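# Move the small cardboard box from desk to counter

## Task

Pick up the small cardboard box on the desk and set it down on the counter that stands behind the shelving, without disturbing the stacked cartons. The robot must not tip over or finish leaning, and the box must stay on the counter by itself, not held there by the robot.

## Robot and tools

Robot: a Rainbow Robotics RB-Y1 in a physics simulation. It has a two-wheel drive base with two rear casters (0.66 m long, 0.58 m wide, front edge 0.10 m ahead of the wheel axle), a folding torso (the lower part, the leg, bends at ankle, knee and hip), a head, and two arms with seven joints and a gripper each. A loose object may occasionally get nudged by the scene.

Frames: the base frame sits on the floor between the drive wheels, x forward, y left, z up. Reported chest, left_hand and right_hand positions are in this frame; a hand point is the middle between its finger pads, fingers point along the hand's -z and close along its x. Printed hand positions can be off, more so at long reach. Odometry is the base frame at scene start; it counts wheel turns only, so slipping looks like travel. Heading is positive to the left, range -3.142 to 3.142.

execute_actions: argument actions is a list holding one action or none (empty list just reports state and images). An action can contain:
- base: exactly one of translate_m (metres driven straight, an offset from where the base last measured itself, forward positive, -3 to 3) or rotate_rad (radians turned in place, an offset, left/counter-clockwise positive, -3.2 to 3.2). No sideways motion. A move needing more than 8.667 s at its top speed is refused.
- joints: a single dict keyed by joint name, absolute targets (radians, grippers in metres). Ranges and signs: torso_squat_rad 0 to 1.2 (larger lowers the level chest); torso_shift_rad -0.3 to 0.6 (positive pushes hips forward); torso_pitch_rad -0.2 to 1.4 (positive bows forward); torso_yaw_rad -1.5 to 1.5 (positive left). Per arm: shoulder_pitch -2.356 to 2.356 (0 hanging, negative raises forward); left_shoulder_roll 0 to 3.141, right_shoulder_roll -3.141 to 0 (away from the body); shoulder_yaw -2.094 to 2.094 (positive swings a bent forearm left, both arms); elbow -2.617 to 0.01 (negative bends); forearm_roll -3.141 to 3.141; wrist_pitch -1.57 to 1.919 (negative tips hand forward); hand_roll -2.705 to 2.705 (rolls positive counter-clockwise seen from above on a hanging arm, both arms); gripper_m 0 to 0.1, the gap between pads. head_pan_rad -0.523 to 0.523 (relative to chest, positive left); head_tilt_rad -0.35 to 1.57 (positive down). Done tolerance is ±0.02 rad, ±0.004 m for grippers.
- speeds: caps for this action only, translate_m 0.05 to 0.4 m/s, rotate_rad 0.1 to 1.509 rad/s (defaults are the maxima).
- min_time_s: 0.1 to 8, the shortest duration for each arm/head motion; slower motions are not stretched.
Top joint speeds: arms 1 rad/s (wrist-end joints 1.5), head 1.5, squat and pitch 0.3, shift 0.15, yaw 0.6, grippers 0.1 m/s. No action runs over 15 s. Unknown keys or out-of-range numbers reject the whole call. Joints or base you omit may still be driving toward earlier targets.
Torso combined limits: squat+shift <= 1.52; squat-shift+pitch <= 1.57; shift+0.5*pitch-0.4*squat <= 0.7; shift+0.3*pitch-0.5*squat <= 0.39. Breaking one leaves commanded torso joints partway, reporting off_target.
cameras: list of head_camera, left_wrist_camera, right_wrist_camera or all; null/omitted gives all, [] none. The pictures line gives the image order.

wait: seconds 0 to 10; commands nothing, returns state and images.
zoom_image: camera name and region [x0, y0, x1, y1] in pixels of that camera's latest full image, at most 504x504; head images are 896x504, wrist images 644x364.
finished_scene: scene number; ends it permanently after the last command is held and reports success. Replying with no tool call ends everything.

Result lines: base_status and joint_status describe how each commanded motion ended. done (for the base, wheels turned the full amount, slipping included); off_target (resting short, maybe still pushing); limit_stop_at_<name> (built-in limit); time_out (took more than 1.5x expected +1 s, torso 2.5x, max 14 s); contact_stop (torso or arm met hard resistance); stopped_with_arm (torso halted because an arm contact-stopped); limit_stop_at_own_body (self-collision guard acted before contact). After a contact_stop, time_out or stopped_with_arm, the whole group (torso joints, or one arm's seven joints) drops its targets and holds. joint command not followed, often with a cause line, means an arm's targets were withheld by the arm collision check; joint_status then says not_followed and the targets may be retried later. on_its_own shows uncommanded parts; held at is a target, not a position. If one call reports a stop, remaining calls in that reply are skipped. Motor temperatures list per arm in joint_positions order; MOTOR HOT appears at 65 °C, and at 80 °C an OVER-TEMPERATURE FAULT brakes that arm and halts the robot (limit_stop_at_motor_heat). Holding loads heats motors, even while idle.

Recovery: a stopped arm or torso may still press; first back the arm off in its own action, then the torso. If both hands share an object and the torso contact-stops immediately with nothing in the way, resend every arm joint at its current reading, then the torso command.

Grasping: command a gripper gap at least 0.005 m narrower than the object; off_target is then expected. Each arm handles 3 kg; heavy loads far ahead of the wheels can tip the robot with no stop.

Avoid: arms striking or squeezing each other (grippers included; a hard press ends the run); torque reaching joint limits (shoulders 63 N m, elbows 32.4, wrist joints 22.5), which freezes the robot 10 s; driving into furniture, since the base keeps spinning and pushing; the bent leg jutting past the front edge and shoving the robot backward unreported; drops, slams and knocking things over.

Cameras: head_camera and two wrist cameras, pinhole with radial distortion; calibration K, D and T_world_to_cam (base frame to camera) are given, with small per-scene errors that grow for wrist cameras at long reach. The robot holds its last command while the model thinks.

Each tool is called after "Emit:" by a JSON object that holds its "fn" and its "kwargs".

## Session

Emit:
{"fn": "execute_actions", "kwargs": {"actions": []}}

Scene clock: 0.00 s.
Motor temperatures (°C, as the motors report them): left_arm=[29 31 30 30 35 32 34] | right_arm=[31 28 29 29 33 37 36]
base_odometry: x=+0.000 y=+0.000 heading=+0.000 (m, m, rad; odometry frame)
base_status: not commanded
joint_positions: torso_squat_rad=+0.350 torso_shift_rad=-0.001 torso_pitch_rad=-0.001 torso_yaw_rad=+0.000 left_shoulder_pitch_rad=-0.019 left_shoulder_roll_rad=+0.005 left_shoulder_yaw_rad=-0.008 left_elbow_rad=-0.147 left_forearm_roll_rad=-0.030 left_wrist_pitch_rad=+0.016 left_hand_roll_rad=+0.018 left_gripper_m=+0.099 right_shoulder_pitch_rad=+0.044 right_shoulder_roll_rad=-0.053 right_shoulder_yaw_rad=-0.056 right_elbow_rad=-0.244 right_forearm_roll_rad=-0.005 right_wrist_pitch_rad=+0.023 right_hand_roll_rad=+0.002 right_gripper_m=+0.100 head_pan_rad=+0.000 head_tilt_rad=+0.400
joint_status: not commanded
chest: x=-0.2288 y=+0.0010 z=+1.2474 quat_wxyz=(+1.000, -0.001, -0.001, +0.000) (m; base frame)
left_hand: x=-0.1467 y=+0.2229 z=+0.5662 quat_wxyz=(+0.997, +0.002, -0.075, -0.013) (m; base frame)
right_hand: x=-0.1474 y=-0.2681 z=+0.5684 quat_wxyz=(+0.995, -0.031, -0.090, -0.033) (m; base frame)
pictures: head_camera, left_wrist_camera, right_wrist_camera
Images, in order (width x height): head_camera 896x504, left_wrist_camera 644x364, right_wrist_camera 644x364.

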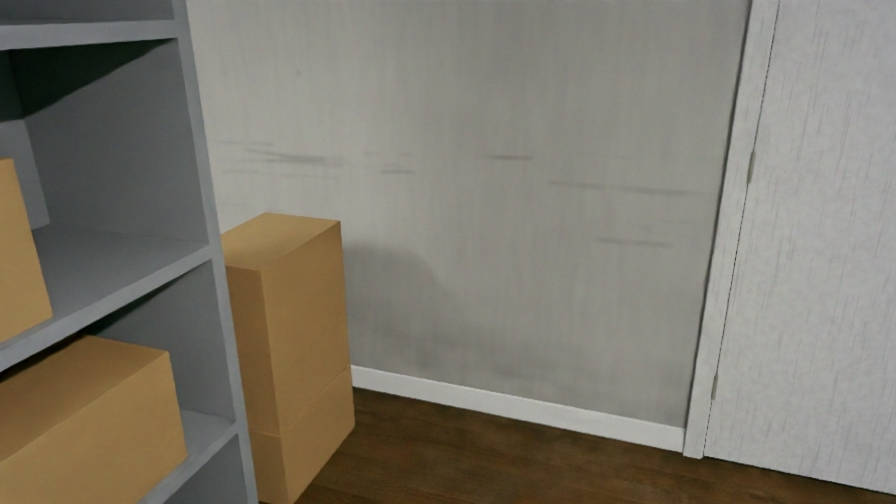

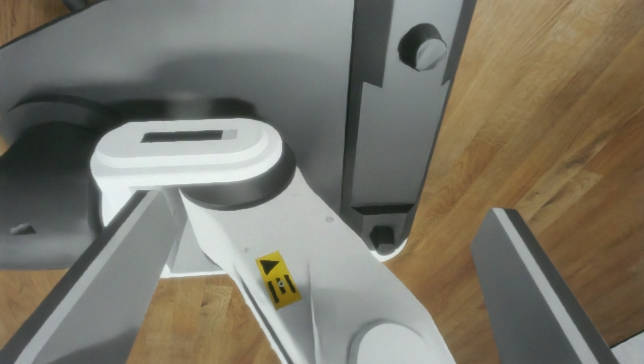

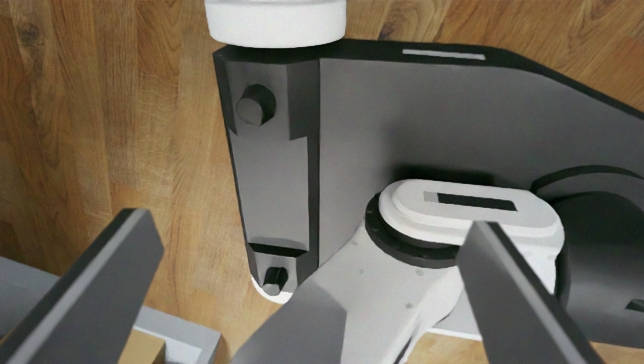

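Emit:
{"fn": "execute_actions", "kwargs": {"actions": [{"base":{"rotate_rad":-1.0},"joints":{"head_pan_rad":-0.3}}], "cameras": ["head_camera"]}}

Emit:
{"fn": "execute_actions", "kwargs": {"actions": [{"base":{"rotate_rad":-1.1}}], "cameras": ["head_camera"]}}

Emit:
{"fn": "execute_actions", "kwargs": {"actions": [{"base":{"rotate_rad":-1.1},"joints":{"head_pan_rad":-0.5}}], "cameras": ["head_camera"]}}

Scene clock: 3.47 s.
Motor temperatures (°C, as the motors report them): left_arm=[29 31 30 30 35 32 34] | right_arm=[31 28 29 29 33 37 36]
base_odometry: x=+0.000 y=+0.000 heading=-0.999 (m, m, rad; odometry frame)
base_status: done
joint_positions: torso_squat_rad=+0.350 torso_shift_rad=-0.001 torso_pitch_rad=-0.001 torso_yaw_rad=+0.000 left_shoulder_pitch_rad=-0.019 left_shoulder_roll_rad=+0.005 left_shoulder_yaw_rad=-0.008 left_elbow_rad=-0.147 left_forearm_roll_rad=-0.030 left_wrist_pitch_rad=+0.016 left_hand_roll_rad=+0.018 left_gripper_m=+0.099 right_shoulder_pitch_rad=+0.044 right_shoulder_roll_rad=-0.053 right_shoulder_yaw_rad=-0.056 right_elbow_rad=-0.244 right_forearm_roll_rad=-0.005 right_wrist_pitch_rad=+0.023 right_hand_roll_rad=+0.002 right_gripper_m=+0.100 head_pan_rad=-0.300 head_tilt_rad=+0.400
joint_status: all done
chest: x=-0.2288 y=+0.0010 z=+1.2474 quat_wxyz=(+1.000, -0.001, -0.001, +0.000) (m; base frame)
left_hand: x=-0.1467 y=+0.2229 z=+0.5662 quat_wxyz=(+0.997, +0.002, -0.075, -0.013) (m; base frame)
right_hand: x=-0.1474 y=-0.2681 z=+0.5684 quat_wxyz=(+0.995, -0.031, -0.090, -0.033) (m; base frame)
pictures: head_camera
camera_calibration (this result's frames):
head_camera: T_world_to_cam=[[-0.276708, -0.960954, 0.000439461, -0.0611492], [-0.345461, 0.0990491, -0.933191, 1.3384], [0.89671, -0.258373, -0.35938, 0.650745], [0, 0, 0, 1]] pos_world=[-0.138084, -0.0231943, 1.48288]
Images, in order (width x height): head_camera 896x504.

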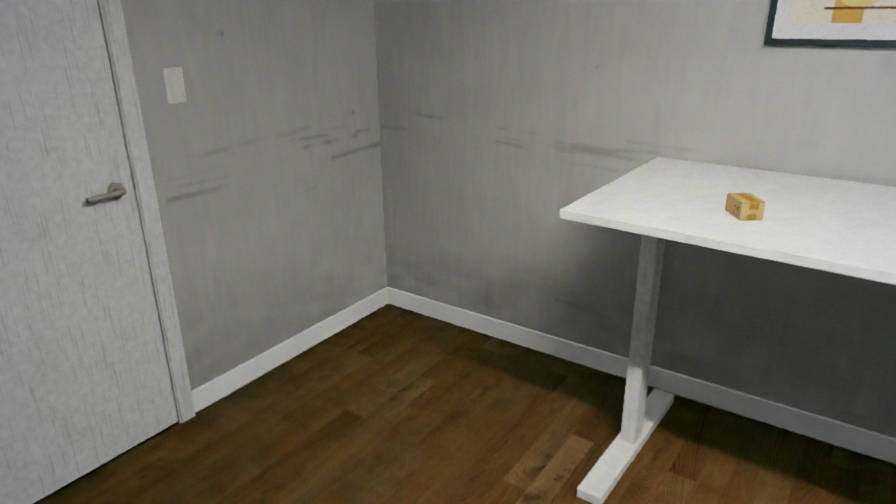

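Scene clock: 7.00 s.
Motor temperatures (°C, as the motors report them): left_arm=[29 31 30 30 35 32 34] | right_arm=[31 28 29 29 33 37 36]
base_odometry: x=+0.000 y=+0.000 heading=-2.099 (m, m, rad; odometry frame)
base_status: done
joint_positions: torso_squat_rad=+0.350 torso_shift_rad=-0.001 torso_pitch_rad=-0.001 torso_yaw_rad=+0.000 left_shoulder_pitch_rad=-0.019 left_shoulder_roll_rad=+0.005 left_shoulder_yaw_rad=-0.008 left_elbow_rad=-0.147 left_forearm_roll_rad=-0.030 left_wrist_pitch_rad=+0.016 left_hand_roll_rad=+0.018 left_gripper_m=+0.099 right_shoulder_pitch_rad=+0.044 right_shoulder_roll_rad=-0.053 right_shoulder_yaw_rad=-0.056 right_elbow_rad=-0.244 right_forearm_roll_rad=-0.005 right_wrist_pitch_rad=+0.023 right_hand_roll_rad=+0.002 right_gripper_m=+0.100 head_pan_rad=-0.300 head_tilt_rad=+0.400
joint_status: not commanded
chest: x=-0.2288 y=+0.0010 z=+1.2474 quat_wxyz=(+1.000, -0.001, -0.001, +0.000) (m; base frame)
left_hand: x=-0.1467 y=+0.2229 z=+0.5662 quat_wxyz=(+0.997, +0.002, -0.075, -0.013) (m; base frame)
right_hand: x=-0.1474 y=-0.2681 z=+0.5684 quat_wxyz=(+0.995, -0.031, -0.090, -0.033) (m; base frame)
pictures: head_camera
camera_calibration (this result's frames):
head_camera: T_world_to_cam=[[-0.276709, -0.960954, 0.000433669, -0.0611467], [-0.345457, 0.099054, -0.933192, 1.3384], [0.896712, -0.258372, -0.359377, 0.650745], [0, 0, 0, 1]] pos_world=[-0.138089, -0.0231989, 1.48288]
Images, in order (width x height): head_camera 896x504.

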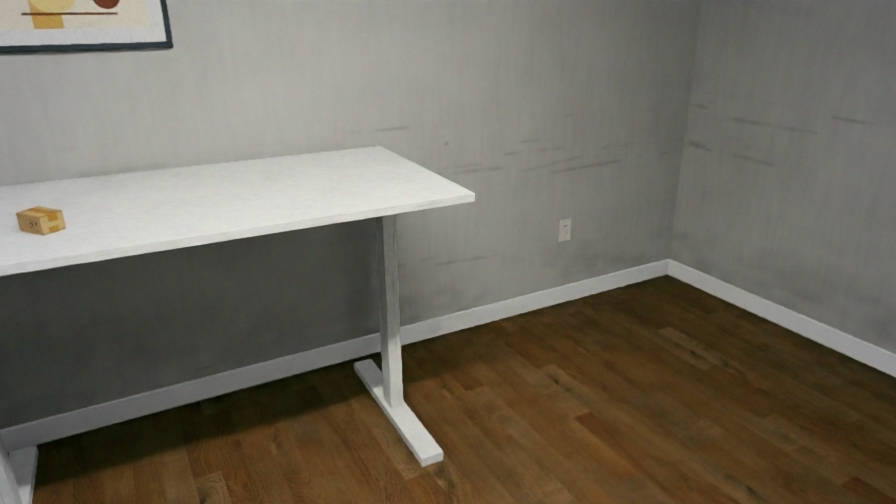

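Scene clock: 10.43 s.
Motor temperatures (°C, as the motors report them): left_arm=[29 31 30 30 35 32 34] | right_arm=[31 28 29 29 33 37 36]
base_odometry: x=+0.000 y=+0.001 heading=+3.085 (m, m, rad; odometry frame)
base_status: done
joint_positions: torso_squat_rad=+0.350 torso_shift_rad=-0.001 torso_pitch_rad=-0.001 torso_yaw_rad=+0.000 left_shoulder_pitch_rad=-0.019 left_shoulder_roll_rad=+0.005 left_shoulder_yaw_rad=-0.008 left_elbow_rad=-0.147 left_forearm_roll_rad=-0.030 left_wrist_pitch_rad=+0.016 left_hand_roll_rad=+0.018 left_gripper_m=+0.099 right_shoulder_pitch_rad=+0.044 right_shoulder_roll_rad=-0.053 right_shoulder_yaw_rad=-0.056 right_elbow_rad=-0.244 right_forearm_roll_rad=-0.005 right_wrist_pitch_rad=+0.023 right_hand_roll_rad=+0.002 right_gripper_m=+0.100 head_pan_rad=-0.500 head_tilt_rad=+0.400
joint_status: all done
chest: x=-0.2288 y=+0.0010 z=+1.2474 quat_wxyz=(+1.000, -0.001, -0.001, +0.000) (m; base frame)
left_hand: x=-0.1467 y=+0.2229 z=+0.5662 quat_wxyz=(+0.997, +0.002, -0.075, -0.013) (m; base frame)
right_hand: x=-0.1474 y=-0.2681 z=+0.5684 quat_wxyz=(+0.995, -0.031, -0.090, -0.033) (m; base frame)
pictures: head_camera
camera_calibration (this result's frames):
head_camera: T_world_to_cam=[[-0.462104, -0.886826, 0.000125314, -0.0991829], [-0.318599, 0.165883, -0.933262, 1.34398], [0.82762, -0.431304, -0.359197, 0.636406], [0, 0, 0, 1]] pos_world=[-0.144344, -0.0364162, 1.48289]
Images, in order (width x height): head_camera 896x504.

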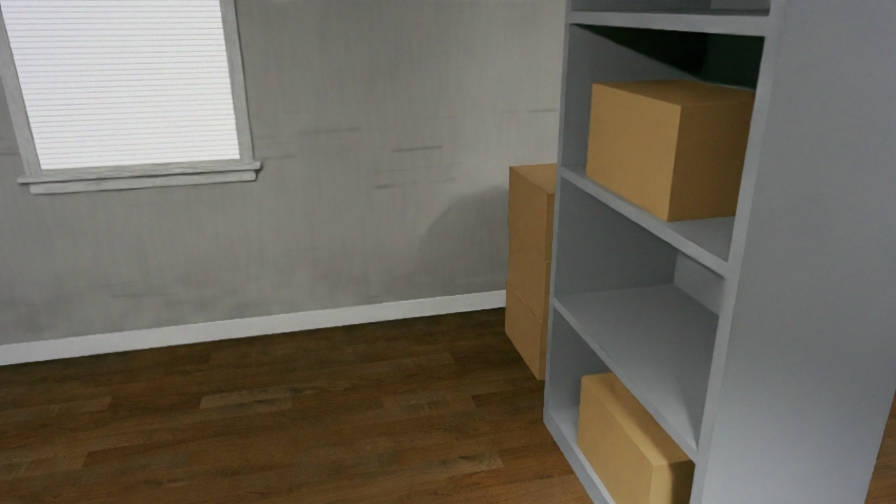

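Emit:
{"fn": "execute_actions", "kwargs": {"actions": [{"base":{"rotate_rad":1.3},"joints":{"head_pan_rad":0,"head_tilt_rad":0.6,"left_shoulder_pitch_rad":-0.2,"left_elbow_rad":-1.6,"left_wrist_pitch_rad":0.6,"left_hand_roll_rad":-1.57}}], "cameras": ["head_camera"]}}

Emit:
{"fn": "execute_actions", "kwargs": {"actions": [{"base":{"translate_m":1.0}}], "cameras": ["head_camera"]}}

Scene clock: 14.30 s.
Motor temperatures (°C, as the motors report them): left_arm=[29 31 30 31 35 32 34] | right_arm=[31 28 29 29 33 37 36]
base_odometry: x=+0.000 y=+0.001 heading=-1.899 (m, m, rad; odometry frame)
base_status: done
joint_positions: torso_squat_rad=+0.350 torso_shift_rad=-0.001 torso_pitch_rad=-0.001 torso_yaw_rad=+0.000 left_shoulder_pitch_rad=-0.200 left_shoulder_roll_rad=+0.005 left_shoulder_yaw_rad=-0.008 left_elbow_rad=-1.600 left_forearm_roll_rad=-0.030 left_wrist_pitch_rad=+0.600 left_hand_roll_rad=-1.570 left_gripper_m=+0.099 right_shoulder_pitch_rad=+0.045 right_shoulder_roll_rad=-0.053 right_shoulder_yaw_rad=-0.056 right_elbow_rad=-0.244 right_forearm_roll_rad=-0.005 right_wrist_pitch_rad=+0.023 right_hand_roll_rad=+0.002 right_gripper_m=+0.100 head_pan_rad=+0.000 head_tilt_rad=+0.600
joint_status: all done
chest: x=-0.2289 y=+0.0010 z=+1.2474 quat_wxyz=(+1.000, -0.001, -0.001, +0.000) (m; base frame)
left_hand: x=+0.3229 y=+0.1873 z=+1.0011 quat_wxyz=(+0.557, +0.394, -0.398, -0.613) (m; base frame)
right_hand: x=-0.1475 y=-0.2681 z=+0.5684 quat_wxyz=(+0.995, -0.031, -0.090, -0.033) (m; base frame)
pictures: head_camera
camera_calibration (this result's frames):
head_camera: T_world_to_cam=[[0.019072, -0.999814, -0.00303656, 0.00514366], [-0.53757, -0.0076936, -0.843184, 1.16847], [0.843004, 0.0177136, -0.537616, 0.897285], [0, 0, 0, 1]] pos_world=[-0.12838, -0.00176172, 1.46764]
Images, in order (width x height): head_camera 896x504.

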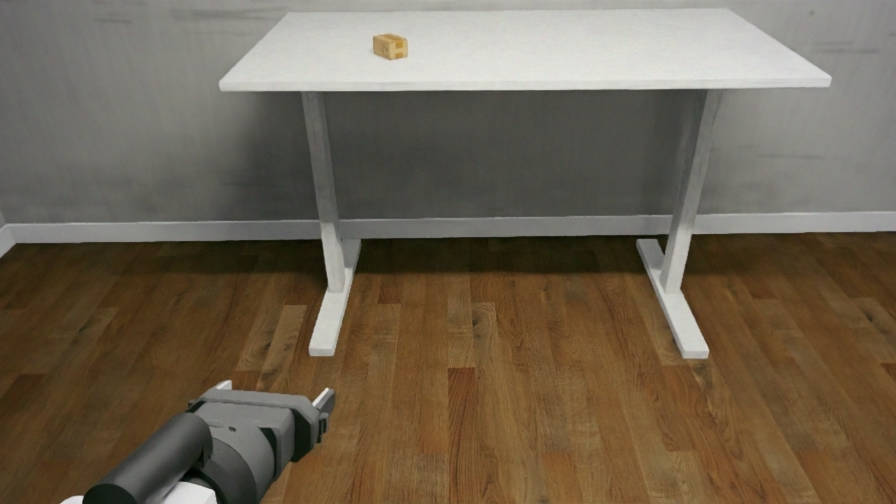

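Scene clock: 18.33 s.
Motor temperatures (°C, as the motors report them): left_arm=[29 31 30 31 35 32 34] | right_arm=[31 28 29 29 33 37 36]
base_odometry: x=-0.321 y=-0.946 heading=-1.898 (m, m, rad; odometry frame)
base_status: done
joint_positions: torso_squat_rad=+0.350 torso_shift_rad=-0.001 torso_pitch_rad=-0.001 torso_yaw_rad=+0.000 left_shoulder_pitch_rad=-0.200 left_shoulder_roll_rad=+0.005 left_shoulder_yaw_rad=-0.008 left_elbow_rad=-1.600 left_forearm_roll_rad=-0.030 left_wrist_pitch_rad=+0.600 left_hand_roll_rad=-1.570 left_gripper_m=+0.099 right_shoulder_pitch_rad=+0.044 right_shoulder_roll_rad=-0.053 right_shoulder_yaw_rad=-0.056 right_elbow_rad=-0.244 right_forearm_roll_rad=-0.005 right_wrist_pitch_rad=+0.023 right_hand_roll_rad=+0.002 right_gripper_m=+0.100 head_pan_rad=+0.000 head_tilt_rad=+0.600
joint_status: not commanded
chest: x=-0.2288 y=+0.0010 z=+1.2474 quat_wxyz=(+1.000, -0.001, -0.001, +0.000) (m; base frame)
left_hand: x=+0.3229 y=+0.1873 z=+1.0011 quat_wxyz=(+0.557, +0.394, -0.398, -0.613) (m; base frame)
right_hand: x=-0.1474 y=-0.2681 z=+0.5684 quat_wxyz=(+0.995, -0.031, -0.090, -0.033) (m; base frame)
pictures: head_camera
camera_calibration (this result's frames):
head_camera: T_world_to_cam=[[0.0190718, -0.999814, -0.00301963, 0.00513496], [-0.537636, -0.00770913, -0.843142, 1.16842], [0.842962, 0.0177037, -0.537682, 0.897324], [0, 0, 0, 1]] pos_world=[-0.128321, -0.00174441, 1.46764]
Images, in order (width x height): head_camera 896x504.

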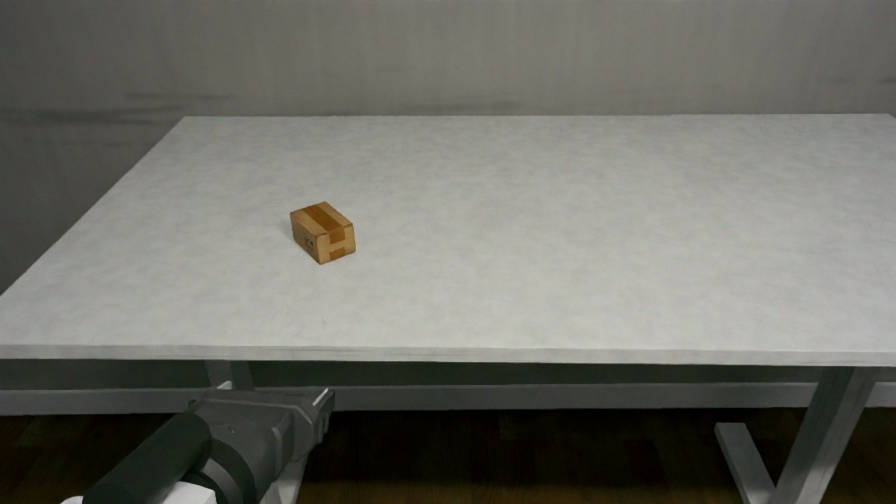

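Emit:
{"fn": "execute_actions", "kwargs": {"actions": [{"joints":{"torso_squat_rad":0.05,"head_tilt_rad":0.9,"left_shoulder_pitch_rad":-0.9,"left_shoulder_roll_rad":0.2,"left_elbow_rad":-1.2,"left_wrist_pitch_rad":1.9,"left_hand_roll_rad":-0.8}}], "cameras": ["head_camera"]}}

Scene clock: 20.47 s.
Motor temperatures (°C, as the motors report them): left_arm=[29 31 30 31 35 32 34] | right_arm=[31 28 29 29 33 37 36]
base_odometry: x=-0.321 y=-0.946 heading=-1.898 (m, m, rad; odometry frame)
base_status: not commanded
joint_positions: torso_squat_rad=+0.050 torso_shift_rad=-0.001 torso_pitch_rad=-0.001 torso_yaw_rad=+0.000 left_shoulder_pitch_rad=-0.900 left_shoulder_roll_rad=+0.200 left_shoulder_yaw_rad=-0.008 left_elbow_rad=-1.200 left_forearm_roll_rad=-0.030 left_wrist_pitch_rad=+1.900 left_hand_roll_rad=-0.800 left_gripper_m=+0.099 right_shoulder_pitch_rad=+0.044 right_shoulder_roll_rad=-0.053 right_shoulder_yaw_rad=-0.056 right_elbow_rad=-0.244 right_forearm_roll_rad=-0.005 right_wrist_pitch_rad=+0.023 right_hand_roll_rad=+0.002 right_gripper_m=+0.100 head_pan_rad=+0.000 head_tilt_rad=+0.900
joint_status: all done
chest: x=-0.2288 y=+0.0010 z=+1.2891 quat_wxyz=(+1.000, -0.001, +0.000, +0.000) (m; base frame)
left_hand: x=+0.2848 y=+0.2373 z=+1.0908 quat_wxyz=(+0.881, +0.161, -0.030, -0.445) (m; base frame)
right_hand: x=-0.1475 y=-0.2680 z=+0.6100 quat_wxyz=(+0.995, -0.031, -0.090, -0.033) (m; base frame)
pictures: head_camera
camera_calibration (this result's frames):
head_camera: T_world_to_cam=[[0.0169183, -0.999822, -0.00836979, 0.0128195], [-0.762826, -0.00749551, -0.64656, 0.864151], [0.646382, 0.0173234, -0.762817, 1.21426], [0, 0, 0, 1]] pos_world=[-0.125893, -0.00174061, 1.48509]
Images, in order (width x height): head_camera 896x504.

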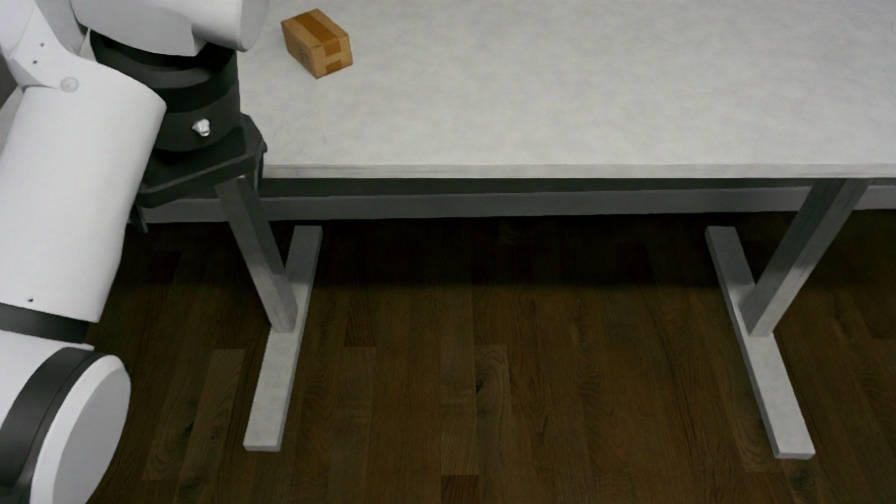

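Good; tilt direction lies along the box's long axis.

Emit:
{"fn": "execute_actions", "kwargs": {"actions": [{"base":{"translate_m":0.38},"joints":{"torso_yaw_rad":-0.07,"left_hand_roll_rad":-0.75}}]}}

Scene clock: 23.03 s.
Motor temperatures (°C, as the motors report them): left_arm=[29 31 30 31 35 32 34] | right_arm=[31 28 29 29 33 37 36]
base_odometry: x=-0.443 y=-1.306 heading=-1.897 (m, m, rad; odometry frame)
base_status: done
joint_positions: torso_squat_rad=+0.050 torso_shift_rad=-0.001 torso_pitch_rad=-0.001 torso_yaw_rad=-0.070 left_shoulder_pitch_rad=-0.900 left_shoulder_roll_rad=+0.200 left_shoulder_yaw_rad=-0.008 left_elbow_rad=-1.200 left_forearm_roll_rad=-0.030 left_wrist_pitch_rad=+1.900 left_hand_roll_rad=-0.750 left_gripper_m=+0.099 right_shoulder_pitch_rad=+0.044 right_shoulder_roll_rad=-0.053 right_shoulder_yaw_rad=-0.056 right_elbow_rad=-0.244 right_forearm_roll_rad=-0.005 right_wrist_pitch_rad=+0.023 right_hand_roll_rad=+0.002 right_gripper_m=+0.100 head_pan_rad=+0.000 head_tilt_rad=+0.900
joint_status: all done
chest: x=-0.2288 y=+0.0010 z=+1.2891 quat_wxyz=(+0.999, -0.001, -0.001, -0.035) (m; base frame)
left_hand: x=+0.3002 y=+0.2007 z=+1.0909 quat_wxyz=(+0.876, +0.159, -0.040, -0.453) (m; base frame)
right_hand: x=-0.1664 y=-0.2730 z=+0.6100 quat_wxyz=(+0.993, -0.035, -0.089, -0.068) (m; base frame)
pictures: head_camera, left_wrist_camera, right_wrist_camera
camera_calibration (this result's frames):
head_camera: T_world_to_cam=[[-0.0533831, -0.998538, -0.00844335, -0.00317758], [-0.761384, 0.0461724, -0.646655, 0.864543], [0.6461, -0.0280918, -0.762736, 1.21414], [0, 0, 0, 1]] pos_world=[-0.126376, -0.00898363, 1.4851]
left_wrist_camera: T_world_to_cam=[[0.603897, -0.789302, -0.110949, 0.0983406], [-0.704986, -0.593882, 0.387685, -0.0648661], [-0.371892, -0.155904, -0.91509, 1.22855], [0, 0, 0, 1]] pos_world=[0.35177, 0.230633, 1.16029]
right_wrist_camera: T_world_to_cam=[[-0.980688, 0.0835745, -0.176825, -0.0409819], [-0.0269135, 0.837836, 0.545258, -0.0737676], [0.19372, 0.539487, -0.819406, 0.761147], [0, 0, 0, 1]] pos_world=[-0.189625, -0.345399, 0.656664]
Images, in order (width x height): head_camera 896x504, left_wrist_camera 644x364, right_wrist_camera 644x364.

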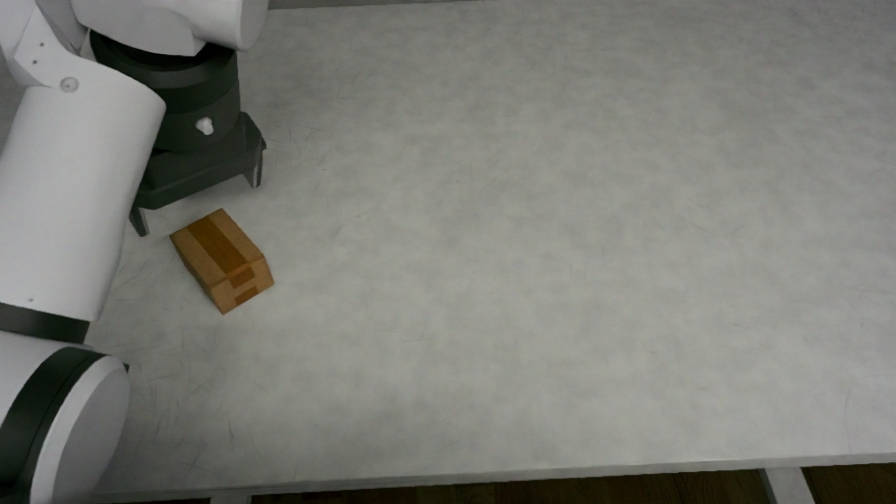

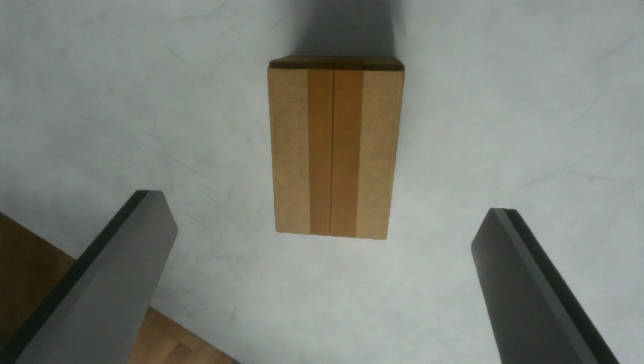

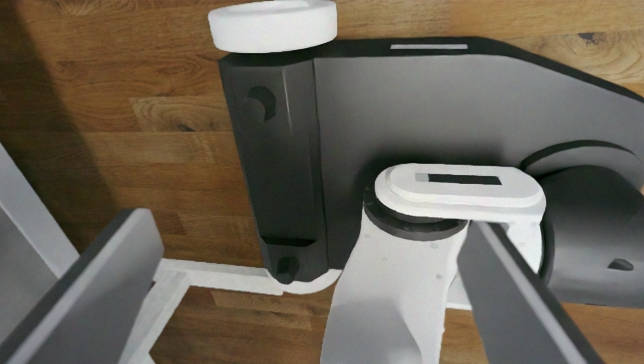

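Emit:
{"fn": "execute_actions", "kwargs": {"actions": [{"joints":{"torso_squat_rad":0.54}}], "cameras": ["head_camera","left_wrist_camera"]}}

Emit:
{"fn": "execute_actions", "kwargs": {"actions": [{"joints":{"left_gripper_m":0.045}}], "cameras": []}}

Emit:
{"fn": "execute_actions", "kwargs": {"actions": [{"joints":{"torso_squat_rad":0.2,"torso_yaw_rad":0}}], "cameras": ["head_camera"]}}

Scene clock: 25.73 s.
Motor temperatures (°C, as the motors report them): left_arm=[29 31 30 31 35 32 34] | right_arm=[31 28 29 29 33 37 36]
base_odometry: x=-0.443 y=-1.306 heading=-1.897 (m, m, rad; odometry frame)
base_status: not commanded
joint_positions: torso_squat_rad=+0.540 torso_shift_rad=-0.001 torso_pitch_rad=-0.001 torso_yaw_rad=-0.070 left_shoulder_pitch_rad=-0.900 left_shoulder_roll_rad=+0.200 left_shoulder_yaw_rad=-0.008 left_elbow_rad=-1.200 left_forearm_roll_rad=-0.030 left_wrist_pitch_rad=+1.900 left_hand_roll_rad=-0.750 left_gripper_m=+0.099 right_shoulder_pitch_rad=+0.044 right_shoulder_roll_rad=-0.053 right_shoulder_yaw_rad=-0.056 right_elbow_rad=-0.244 right_forearm_roll_rad=-0.005 right_wrist_pitch_rad=+0.023 right_hand_roll_rad=+0.002 right_gripper_m=+0.100 head_pan_rad=+0.000 head_tilt_rad=+0.900
joint_status: all done
chest: x=-0.2288 y=+0.0010 z=+1.1903 quat_wxyz=(+0.999, -0.001, -0.001, -0.035) (m; base frame)
left_hand: x=+0.3002 y=+0.2006 z=+0.9923 quat_wxyz=(+0.876, +0.159, -0.040, -0.453) (m; base frame)
right_hand: x=-0.1663 y=-0.2731 z=+0.5113 quat_wxyz=(+0.993, -0.035, -0.089, -0.068) (m; base frame)
pictures: head_camera, left_wrist_camera
camera_calibration (this result's frames):
head_camera: T_world_to_cam=[[-0.0533815, -0.998538, -0.00845091, -0.00408474], [-0.7613, 0.0461724, -0.646754, 0.800843], [0.646199, -0.028091, -0.762652, 1.13876], [0, 0, 0, 1]] pos_world=[-0.126401, -0.00906679, 1.38639]
left_wrist_camera: T_world_to_cam=[[0.603915, -0.7893, -0.110869, 0.0872267], [-0.705036, -0.593885, 0.387589, -0.0265365], [-0.371768, -0.155904, -0.915141, 1.13829], [0, 0, 0, 1]] pos_world=[0.351791, 0.230551, 1.06165]
Images, in order (width x height): head_camera 896x504, left_wrist_camera 644x364.

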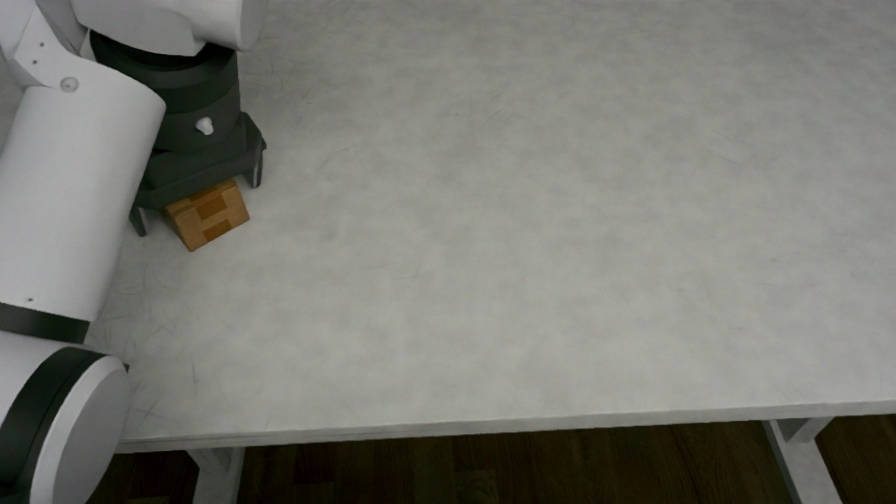

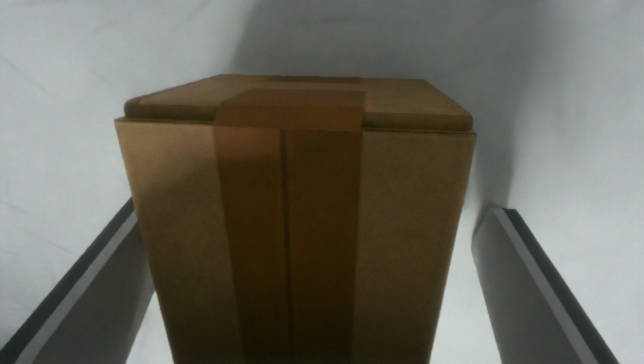

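Scene clock: 26.77 s.
Motor temperatures (°C, as the motors report them): left_arm=[29 31 30 31 35 32 34] | right_arm=[31 28 29 29 33 37 36]
base_odometry: x=-0.443 y=-1.306 heading=-1.897 (m, m, rad; odometry frame)
base_status: not commanded
joint_positions: torso_squat_rad=+0.540 torso_shift_rad=-0.001 torso_pitch_rad=-0.001 torso_yaw_rad=-0.070 left_shoulder_pitch_rad=-0.900 left_shoulder_roll_rad=+0.200 left_shoulder_yaw_rad=-0.008 left_elbow_rad=-1.200 left_forearm_roll_rad=-0.030 left_wrist_pitch_rad=+1.900 left_hand_roll_rad=-0.750 left_gripper_m=+0.059 right_shoulder_pitch_rad=+0.044 right_shoulder_roll_rad=-0.053 right_shoulder_yaw_rad=-0.056 right_elbow_rad=-0.244 right_forearm_roll_rad=-0.005 right_wrist_pitch_rad=+0.023 right_hand_roll_rad=+0.002 right_gripper_m=+0.100 head_pan_rad=+0.000 head_tilt_rad=+0.900
joint_status: left_gripper_m off_target (ended at +0.059, target +0.045)
chest: x=-0.2288 y=+0.0010 z=+1.1903 quat_wxyz=(+0.999, -0.001, -0.001, -0.035) (m; base frame)
left_hand: x=+0.3002 y=+0.2006 z=+0.9923 quat_wxyz=(+0.876, +0.159, -0.040, -0.453) (m; base frame)
right_hand: x=-0.1663 y=-0.2731 z=+0.5113 quat_wxyz=(+0.993, -0.035, -0.089, -0.068) (m; base frame)
pictures: none
No camera images: the call's "cameras" was empty. Leave "cameras" out to get every camera's image.

Scene clock: 28.73 s.
Motor temperatures (°C, as the motors report them): left_arm=[29 31 30 31 35 32 34] | right_arm=[31 28 29 29 33 37 36]
base_odometry: x=-0.443 y=-1.306 heading=-1.897 (m, m, rad; odometry frame)
base_status: not commanded
joint_positions: torso_squat_rad=+0.200 torso_shift_rad=-0.001 torso_pitch_rad=-0.001 torso_yaw_rad=+0.000 left_shoulder_pitch_rad=-0.900 left_shoulder_roll_rad=+0.200 left_shoulder_yaw_rad=-0.008 left_elbow_rad=-1.200 left_forearm_roll_rad=-0.030 left_wrist_pitch_rad=+1.900 left_hand_roll_rad=-0.750 left_gripper_m=+0.059 right_shoulder_pitch_rad=+0.044 right_shoulder_roll_rad=-0.053 right_shoulder_yaw_rad=-0.056 right_elbow_rad=-0.244 right_forearm_roll_rad=-0.005 right_wrist_pitch_rad=+0.023 right_hand_roll_rad=+0.002 right_gripper_m=+0.100 head_pan_rad=+0.000 head_tilt_rad=+0.900
joint_status: all done
chest: x=-0.2288 y=+0.0010 z=+1.2760 quat_wxyz=(+1.000, -0.001, +0.000, +0.000) (m; base frame)
left_hand: x=+0.2849 y=+0.2372 z=+1.0777 quat_wxyz=(+0.891, +0.161, -0.034, -0.423) (m; base frame)
right_hand: x=-0.1475 y=-0.2681 z=+0.5970 quat_wxyz=(+0.995, -0.031, -0.090, -0.033) (m; base frame)
pictures: head_camera
camera_calibration (this result's frames):
head_camera: T_world_to_cam=[[0.0165655, -0.999828, -0.00837166, 0.0126164], [-0.762861, -0.00722594, -0.646523, 0.855657], [0.646351, 0.0170964, -0.762849, 1.2043], [0, 0, 0, 1]] pos_world=[-0.125861, -0.00179193, 1.472]
Images, in order (width x height): head_camera 896x504.

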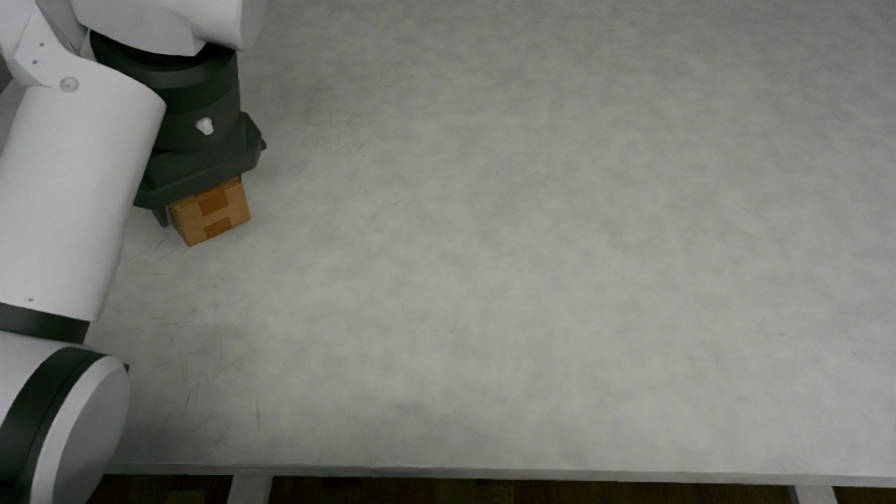

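Emit:
{"fn": "execute_actions", "kwargs": {"actions": [{"base":{"translate_m":-0.65}}], "cameras": []}}

Emit:
{"fn": "execute_actions", "kwargs": {"actions": [{"base":{"rotate_rad":-2.5},"joints":{"head_tilt_rad":0.5,"head_pan_rad":-0.3}}], "cameras": ["head_camera"]}}

Scene clock: 32.03 s.
Motor temperatures (°C, as the motors report them): left_arm=[29 31 30 31 35 32 34] | right_arm=[31 28 29 29 33 37 36]
base_odometry: x=-0.235 y=-0.690 heading=-1.895 (m, m, rad; odometry frame)
base_status: done
joint_positions: torso_squat_rad=+0.200 torso_shift_rad=-0.001 torso_pitch_rad=-0.001 torso_yaw_rad=+0.000 left_shoulder_pitch_rad=-0.900 left_shoulder_roll_rad=+0.200 left_shoulder_yaw_rad=-0.008 left_elbow_rad=-1.200 left_forearm_roll_rad=-0.030 left_wrist_pitch_rad=+1.900 left_hand_roll_rad=-0.750 left_gripper_m=+0.059 right_shoulder_pitch_rad=+0.045 right_shoulder_roll_rad=-0.053 right_shoulder_yaw_rad=-0.056 right_elbow_rad=-0.244 right_forearm_roll_rad=-0.005 right_wrist_pitch_rad=+0.023 right_hand_roll_rad=+0.002 right_gripper_m=+0.100 head_pan_rad=+0.000 head_tilt_rad=+0.900
joint_status: not commanded
chest: x=-0.2288 y=+0.0010 z=+1.2760 quat_wxyz=(+1.000, -0.001, -0.001, +0.000) (m; base frame)
left_hand: x=+0.2849 y=+0.2372 z=+1.0778 quat_wxyz=(+0.891, +0.161, -0.034, -0.423) (m; base frame)
right_hand: x=-0.1476 y=-0.2681 z=+0.5970 quat_wxyz=(+0.995, -0.031, -0.090, -0.033) (m; base frame)
pictures: none
No camera images: the call's "cameras" was empty. Leave "cameras" out to get every camera's image.

Scene clock: 36.87 s.
Motor temperatures (°C, as the motors report them): left_arm=[30 31 30 31 35 32 34] | right_arm=[31 28 29 29 33 37 36]
base_odometry: x=-0.235 y=-0.690 heading=+1.889 (m, m, rad; odometry frame)
base_status: done
joint_positions: torso_squat_rad=+0.200 torso_shift_rad=-0.001 torso_pitch_rad=-0.001 torso_yaw_rad=+0.000 left_shoulder_pitch_rad=-0.900 left_shoulder_roll_rad=+0.200 left_shoulder_yaw_rad=-0.008 left_elbow_rad=-1.200 left_forearm_roll_rad=-0.030 left_wrist_pitch_rad=+1.900 left_hand_roll_rad=-0.750 left_gripper_m=+0.059 right_shoulder_pitch_rad=+0.045 right_shoulder_roll_rad=-0.053 right_shoulder_yaw_rad=-0.056 right_elbow_rad=-0.244 right_forearm_roll_rad=-0.005 right_wrist_pitch_rad=+0.023 right_hand_roll_rad=+0.002 right_gripper_m=+0.100 head_pan_rad=-0.300 head_tilt_rad=+0.500
joint_status: all done
chest: x=-0.2289 y=+0.0011 z=+1.2760 quat_wxyz=(+1.000, -0.001, -0.001, +0.000) (m; base frame)
left_hand: x=+0.2849 y=+0.2372 z=+1.0778 quat_wxyz=(+0.891, +0.161, -0.034, -0.423) (m; base frame)
right_hand: x=-0.1476 y=-0.2681 z=+0.5970 quat_wxyz=(+0.995, -0.031, -0.090, -0.033) (m; base frame)
pictures: head_camera
camera_calibration (this result's frames):
head_camera: T_world_to_cam=[[-0.277165, -0.960821, -0.00147103, -0.0584207], [-0.432424, 0.126107, -0.892808, 1.28735], [0.858015, -0.246819, -0.450435, 0.787434], [0, 0, 0, 1]] pos_world=[-0.135141, -0.0241219, 1.50396]
Images, in order (width x height): head_camera 896x504.

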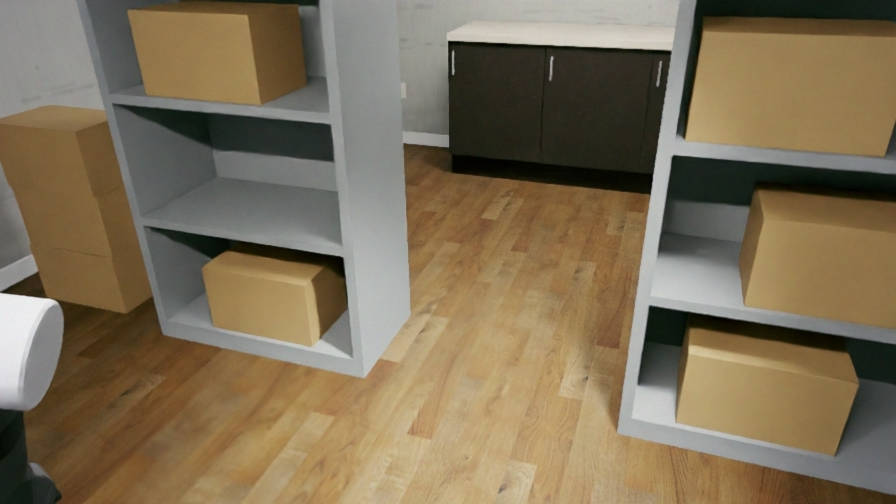

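Emit:
{"fn": "execute_actions", "kwargs": {"actions": [{"base":{"translate_m":0.61}}], "cameras": []}}

Emit:
{"fn": "execute_actions", "kwargs": {"actions": [{"base":{"rotate_rad":-0.61},"joints":{"head_tilt_rad":0.6,"head_pan_rad":0}}], "cameras": ["head_camera"]}}

Scene clock: 40.03 s.
Motor temperatures (°C, as the motors report them): left_arm=[30 31 30 31 35 32 34] | right_arm=[31 28 29 29 33 37 36]
base_odometry: x=-0.425 y=-0.111 heading=+1.888 (m, m, rad; odometry frame)
base_status: done
joint_positions: torso_squat_rad=+0.200 torso_shift_rad=-0.001 torso_pitch_rad=-0.001 torso_yaw_rad=+0.000 left_shoulder_pitch_rad=-0.900 left_shoulder_roll_rad=+0.200 left_shoulder_yaw_rad=-0.008 left_elbow_rad=-1.200 left_forearm_roll_rad=-0.030 left_wrist_pitch_rad=+1.900 left_hand_roll_rad=-0.750 left_gripper_m=+0.059 right_shoulder_pitch_rad=+0.044 right_shoulder_roll_rad=-0.053 right_shoulder_yaw_rad=-0.056 right_elbow_rad=-0.244 right_forearm_roll_rad=-0.005 right_wrist_pitch_rad=+0.023 right_hand_roll_rad=+0.002 right_gripper_m=+0.100 head_pan_rad=-0.300 head_tilt_rad=+0.500
joint_status: not commanded
chest: x=-0.2288 y=+0.0011 z=+1.2760 quat_wxyz=(+1.000, -0.001, +0.000, +0.000) (m; base frame)
left_hand: x=+0.2849 y=+0.2372 z=+1.0777 quat_wxyz=(+0.891, +0.161, -0.034, -0.423) (m; base frame)
right_hand: x=-0.1475 y=-0.2681 z=+0.5970 quat_wxyz=(+0.995, -0.031, -0.090, -0.033) (m; base frame)
pictures: none
No camera images: the call's "cameras" was empty. Leave "cameras" out to get every camera's image.

Scene clock: 42.70 s.
Motor temperatures (°C, as the motors report them): left_arm=[30 31 30 31 35 32 34] | right_arm=[31 28 29 29 33 37 36]
base_odometry: x=-0.425 y=-0.111 heading=+1.278 (m, m, rad; odometry frame)
base_status: done
joint_positions: torso_squat_rad=+0.200 torso_shift_rad=-0.001 torso_pitch_rad=-0.001 torso_yaw_rad=+0.000 left_shoulder_pitch_rad=-0.900 left_shoulder_roll_rad=+0.200 left_shoulder_yaw_rad=-0.008 left_elbow_rad=-1.200 left_forearm_roll_rad=-0.030 left_wrist_pitch_rad=+1.900 left_hand_roll_rad=-0.750 left_gripper_m=+0.059 right_shoulder_pitch_rad=+0.044 right_shoulder_roll_rad=-0.053 right_shoulder_yaw_rad=-0.056 right_elbow_rad=-0.244 right_forearm_roll_rad=-0.005 right_wrist_pitch_rad=+0.023 right_hand_roll_rad=+0.002 right_gripper_m=+0.100 head_pan_rad=+0.000 head_tilt_rad=+0.600
joint_status: all done
chest: x=-0.2288 y=+0.0011 z=+1.2760 quat_wxyz=(+1.000, -0.001, -0.001, +0.000) (m; base frame)
left_hand: x=+0.2849 y=+0.2372 z=+1.0777 quat_wxyz=(+0.891, +0.161, -0.034, -0.423) (m; base frame)
right_hand: x=-0.1475 y=-0.2681 z=+0.5970 quat_wxyz=(+0.995, -0.031, -0.090, -0.033) (m; base frame)
pictures: head_camera
camera_calibration (this result's frames):
head_camera: T_world_to_cam=[[0.018775, -0.999819, -0.00298525, 0.00515175], [-0.537649, -0.00757877, -0.843135, 1.19246], [0.84296, 0.0174349, -0.537694, 0.912688], [0, 0, 0, 1]] pos_world=[-0.12833, -0.0017244, 1.49617]
Images, in order (width x height): head_camera 896x504.

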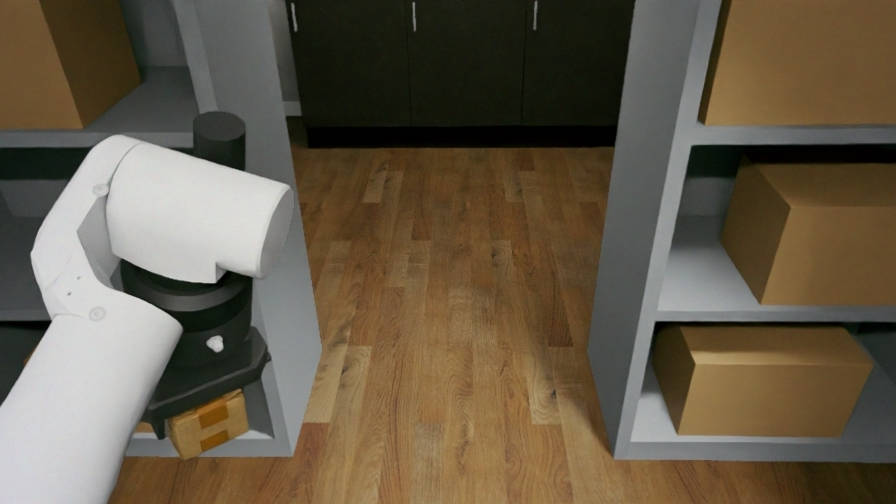

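Emit:
{"fn": "execute_actions", "kwargs": {"actions": [{"base":{"translate_m":2.75}}], "cameras": ["head_camera"]}}

Scene clock: 51.13 s.
Motor temperatures (°C, as the motors report them): left_arm=[30 31 30 31 35 32 34] | right_arm=[31 28 29 29 33 37 36]
base_odometry: x=+0.369 y=+2.522 heading=+1.278 (m, m, rad; odometry frame)
base_status: done
joint_positions: torso_squat_rad=+0.200 torso_shift_rad=-0.001 torso_pitch_rad=-0.001 torso_yaw_rad=+0.000 left_shoulder_pitch_rad=-0.900 left_shoulder_roll_rad=+0.200 left_shoulder_yaw_rad=-0.008 left_elbow_rad=-1.200 left_forearm_roll_rad=-0.030 left_wrist_pitch_rad=+1.900 left_hand_roll_rad=-0.750 left_gripper_m=+0.059 right_shoulder_pitch_rad=+0.044 right_shoulder_roll_rad=-0.053 right_shoulder_yaw_rad=-0.056 right_elbow_rad=-0.244 right_forearm_roll_rad=-0.005 right_wrist_pitch_rad=+0.023 right_hand_roll_rad=+0.002 right_gripper_m=+0.100 head_pan_rad=+0.000 head_tilt_rad=+0.600
joint_status: not commanded
chest: x=-0.2288 y=+0.0011 z=+1.2760 quat_wxyz=(+1.000, -0.001, +0.000, +0.000) (m; base frame)
left_hand: x=+0.2849 y=+0.2372 z=+1.0777 quat_wxyz=(+0.891, +0.161, -0.034, -0.423) (m; base frame)
right_hand: x=-0.1475 y=-0.2681 z=+0.5970 quat_wxyz=(+0.995, -0.031, -0.090, -0.033) (m; base frame)
pictures: head_camera
camera_calibration (this result's frames):
head_camera: T_world_to_cam=[[0.0187763, -0.999819, -0.00298538, 0.00515159], [-0.537679, -0.00758, -0.843115, 1.19244], [0.84294, 0.0174358, -0.537725, 0.912704], [0, 0, 0, 1]] pos_world=[-0.1283, -0.00172434, 1.49617]
Images, in order (width x height): head_camera 896x504.

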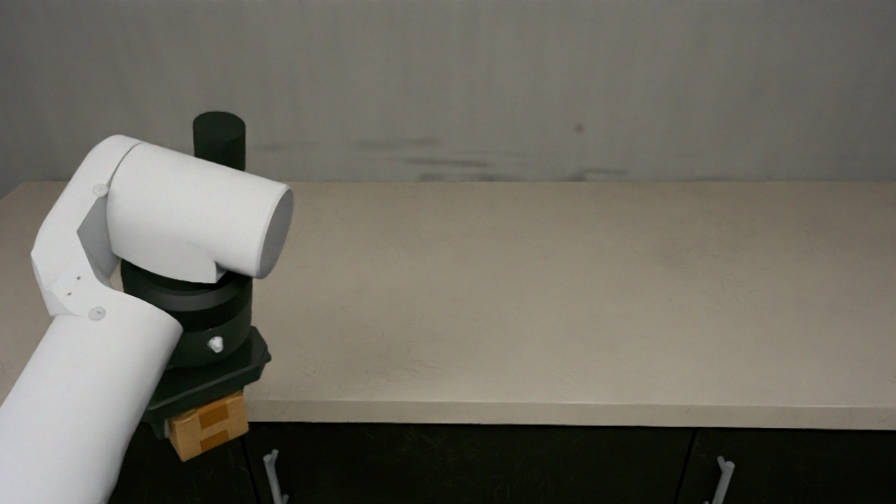

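Emit:
{"fn": "execute_actions", "kwargs": {"actions": [{"base":{"translate_m":0.27},"joints":{"torso_squat_rad":0.55,"torso_shift_rad":0.1,"head_tilt_rad":0.9}}]}}

Scene clock: 53.37 s.
Motor temperatures (°C, as the motors report them): left_arm=[30 31 30 31 35 32 34] | right_arm=[31 28 29 29 33 37 36]
base_odometry: x=+0.447 y=+2.781 heading=+1.277 (m, m, rad; odometry frame)
base_status: done
joint_positions: torso_squat_rad=+0.550 torso_shift_rad=+0.100 torso_pitch_rad=-0.001 torso_yaw_rad=+0.000 left_shoulder_pitch_rad=-0.900 left_shoulder_roll_rad=+0.200 left_shoulder_yaw_rad=-0.008 left_elbow_rad=-1.200 left_forearm_roll_rad=-0.030 left_wrist_pitch_rad=+1.900 left_hand_roll_rad=-0.750 left_gripper_m=+0.059 right_shoulder_pitch_rad=+0.044 right_shoulder_roll_rad=-0.053 right_shoulder_yaw_rad=-0.056 right_elbow_rad=-0.244 right_forearm_roll_rad=-0.005 right_wrist_pitch_rad=+0.023 right_hand_roll_rad=+0.002 right_gripper_m=+0.100 head_pan_rad=+0.000 head_tilt_rad=+0.900
joint_status: all done
chest: x=-0.1687 y=+0.0010 z=+1.1837 quat_wxyz=(+1.000, -0.001, +0.000, +0.000) (m; base frame)
left_hand: x=+0.3450 y=+0.2372 z=+0.9855 quat_wxyz=(+0.891, +0.161, -0.034, -0.423) (m; base frame)
right_hand: x=-0.0873 y=-0.2682 z=+0.5047 quat_wxyz=(+0.995, -0.031, -0.090, -0.033) (m; base frame)
pictures: head_camera, left_wrist_camera, right_wrist_camera
camera_calibration (this result's frames):
head_camera: T_world_to_cam=[[0.0166155, -0.999827, -0.00833813, 0.0107581], [-0.76284, -0.00728526, -0.646546, 0.841885], [0.646374, 0.0171034, -0.762829, 1.09506], [0, 0, 0, 1]] pos_world=[-0.065776, -0.00183971, 1.37975]
left_wrist_camera: T_world_to_cam=[[0.657648, -0.745095, -0.111054, 0.0594227], [-0.661574, -0.641747, 0.387918, 0.0253979], [-0.360304, -0.181644, -0.914979, 1.15639], [0, 0, 0, 1]] pos_world=[0.394376, 0.270626, 1.05482]
right_wrist_camera: T_world_to_cam=[[-0.984143, 0.014706, -0.176766, -0.00122863], [-0.0854586, 0.833957, 0.545171, -0.0244267], [0.155432, 0.551633, -0.819477, 0.65684], [0, 0, 0, 1]] pos_world=[-0.105391, -0.341945, 0.551364]
Images, in order (width x height): head_camera 896x504, left_wrist_camera 644x364, right_wrist_camera 644x364.

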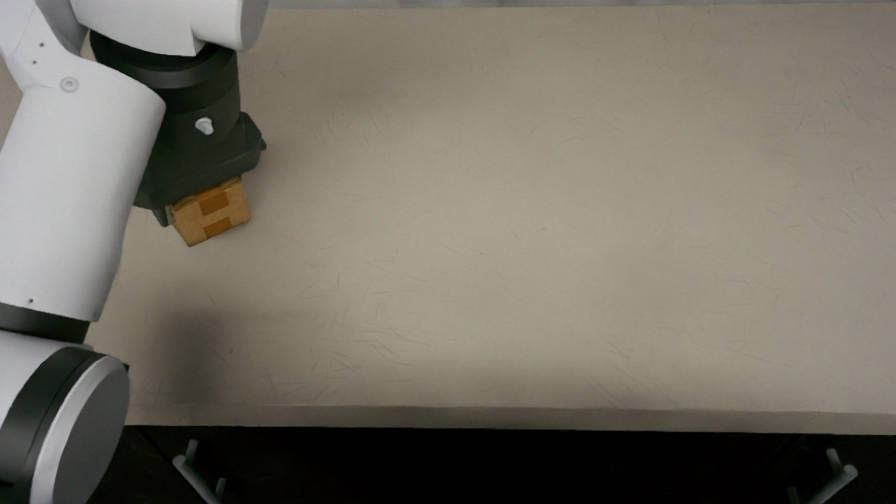

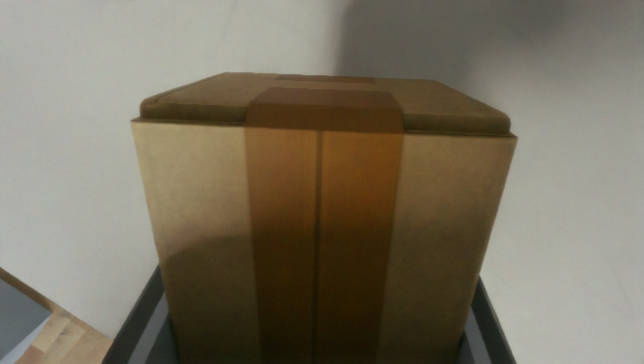

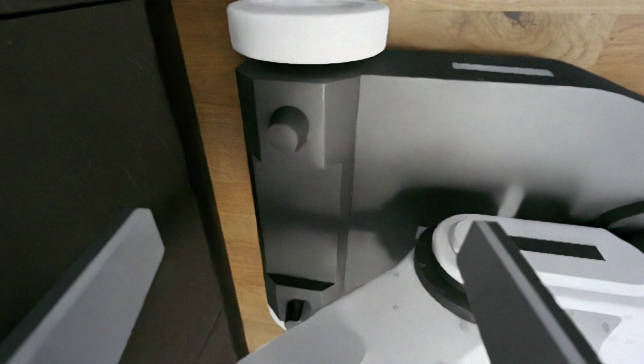

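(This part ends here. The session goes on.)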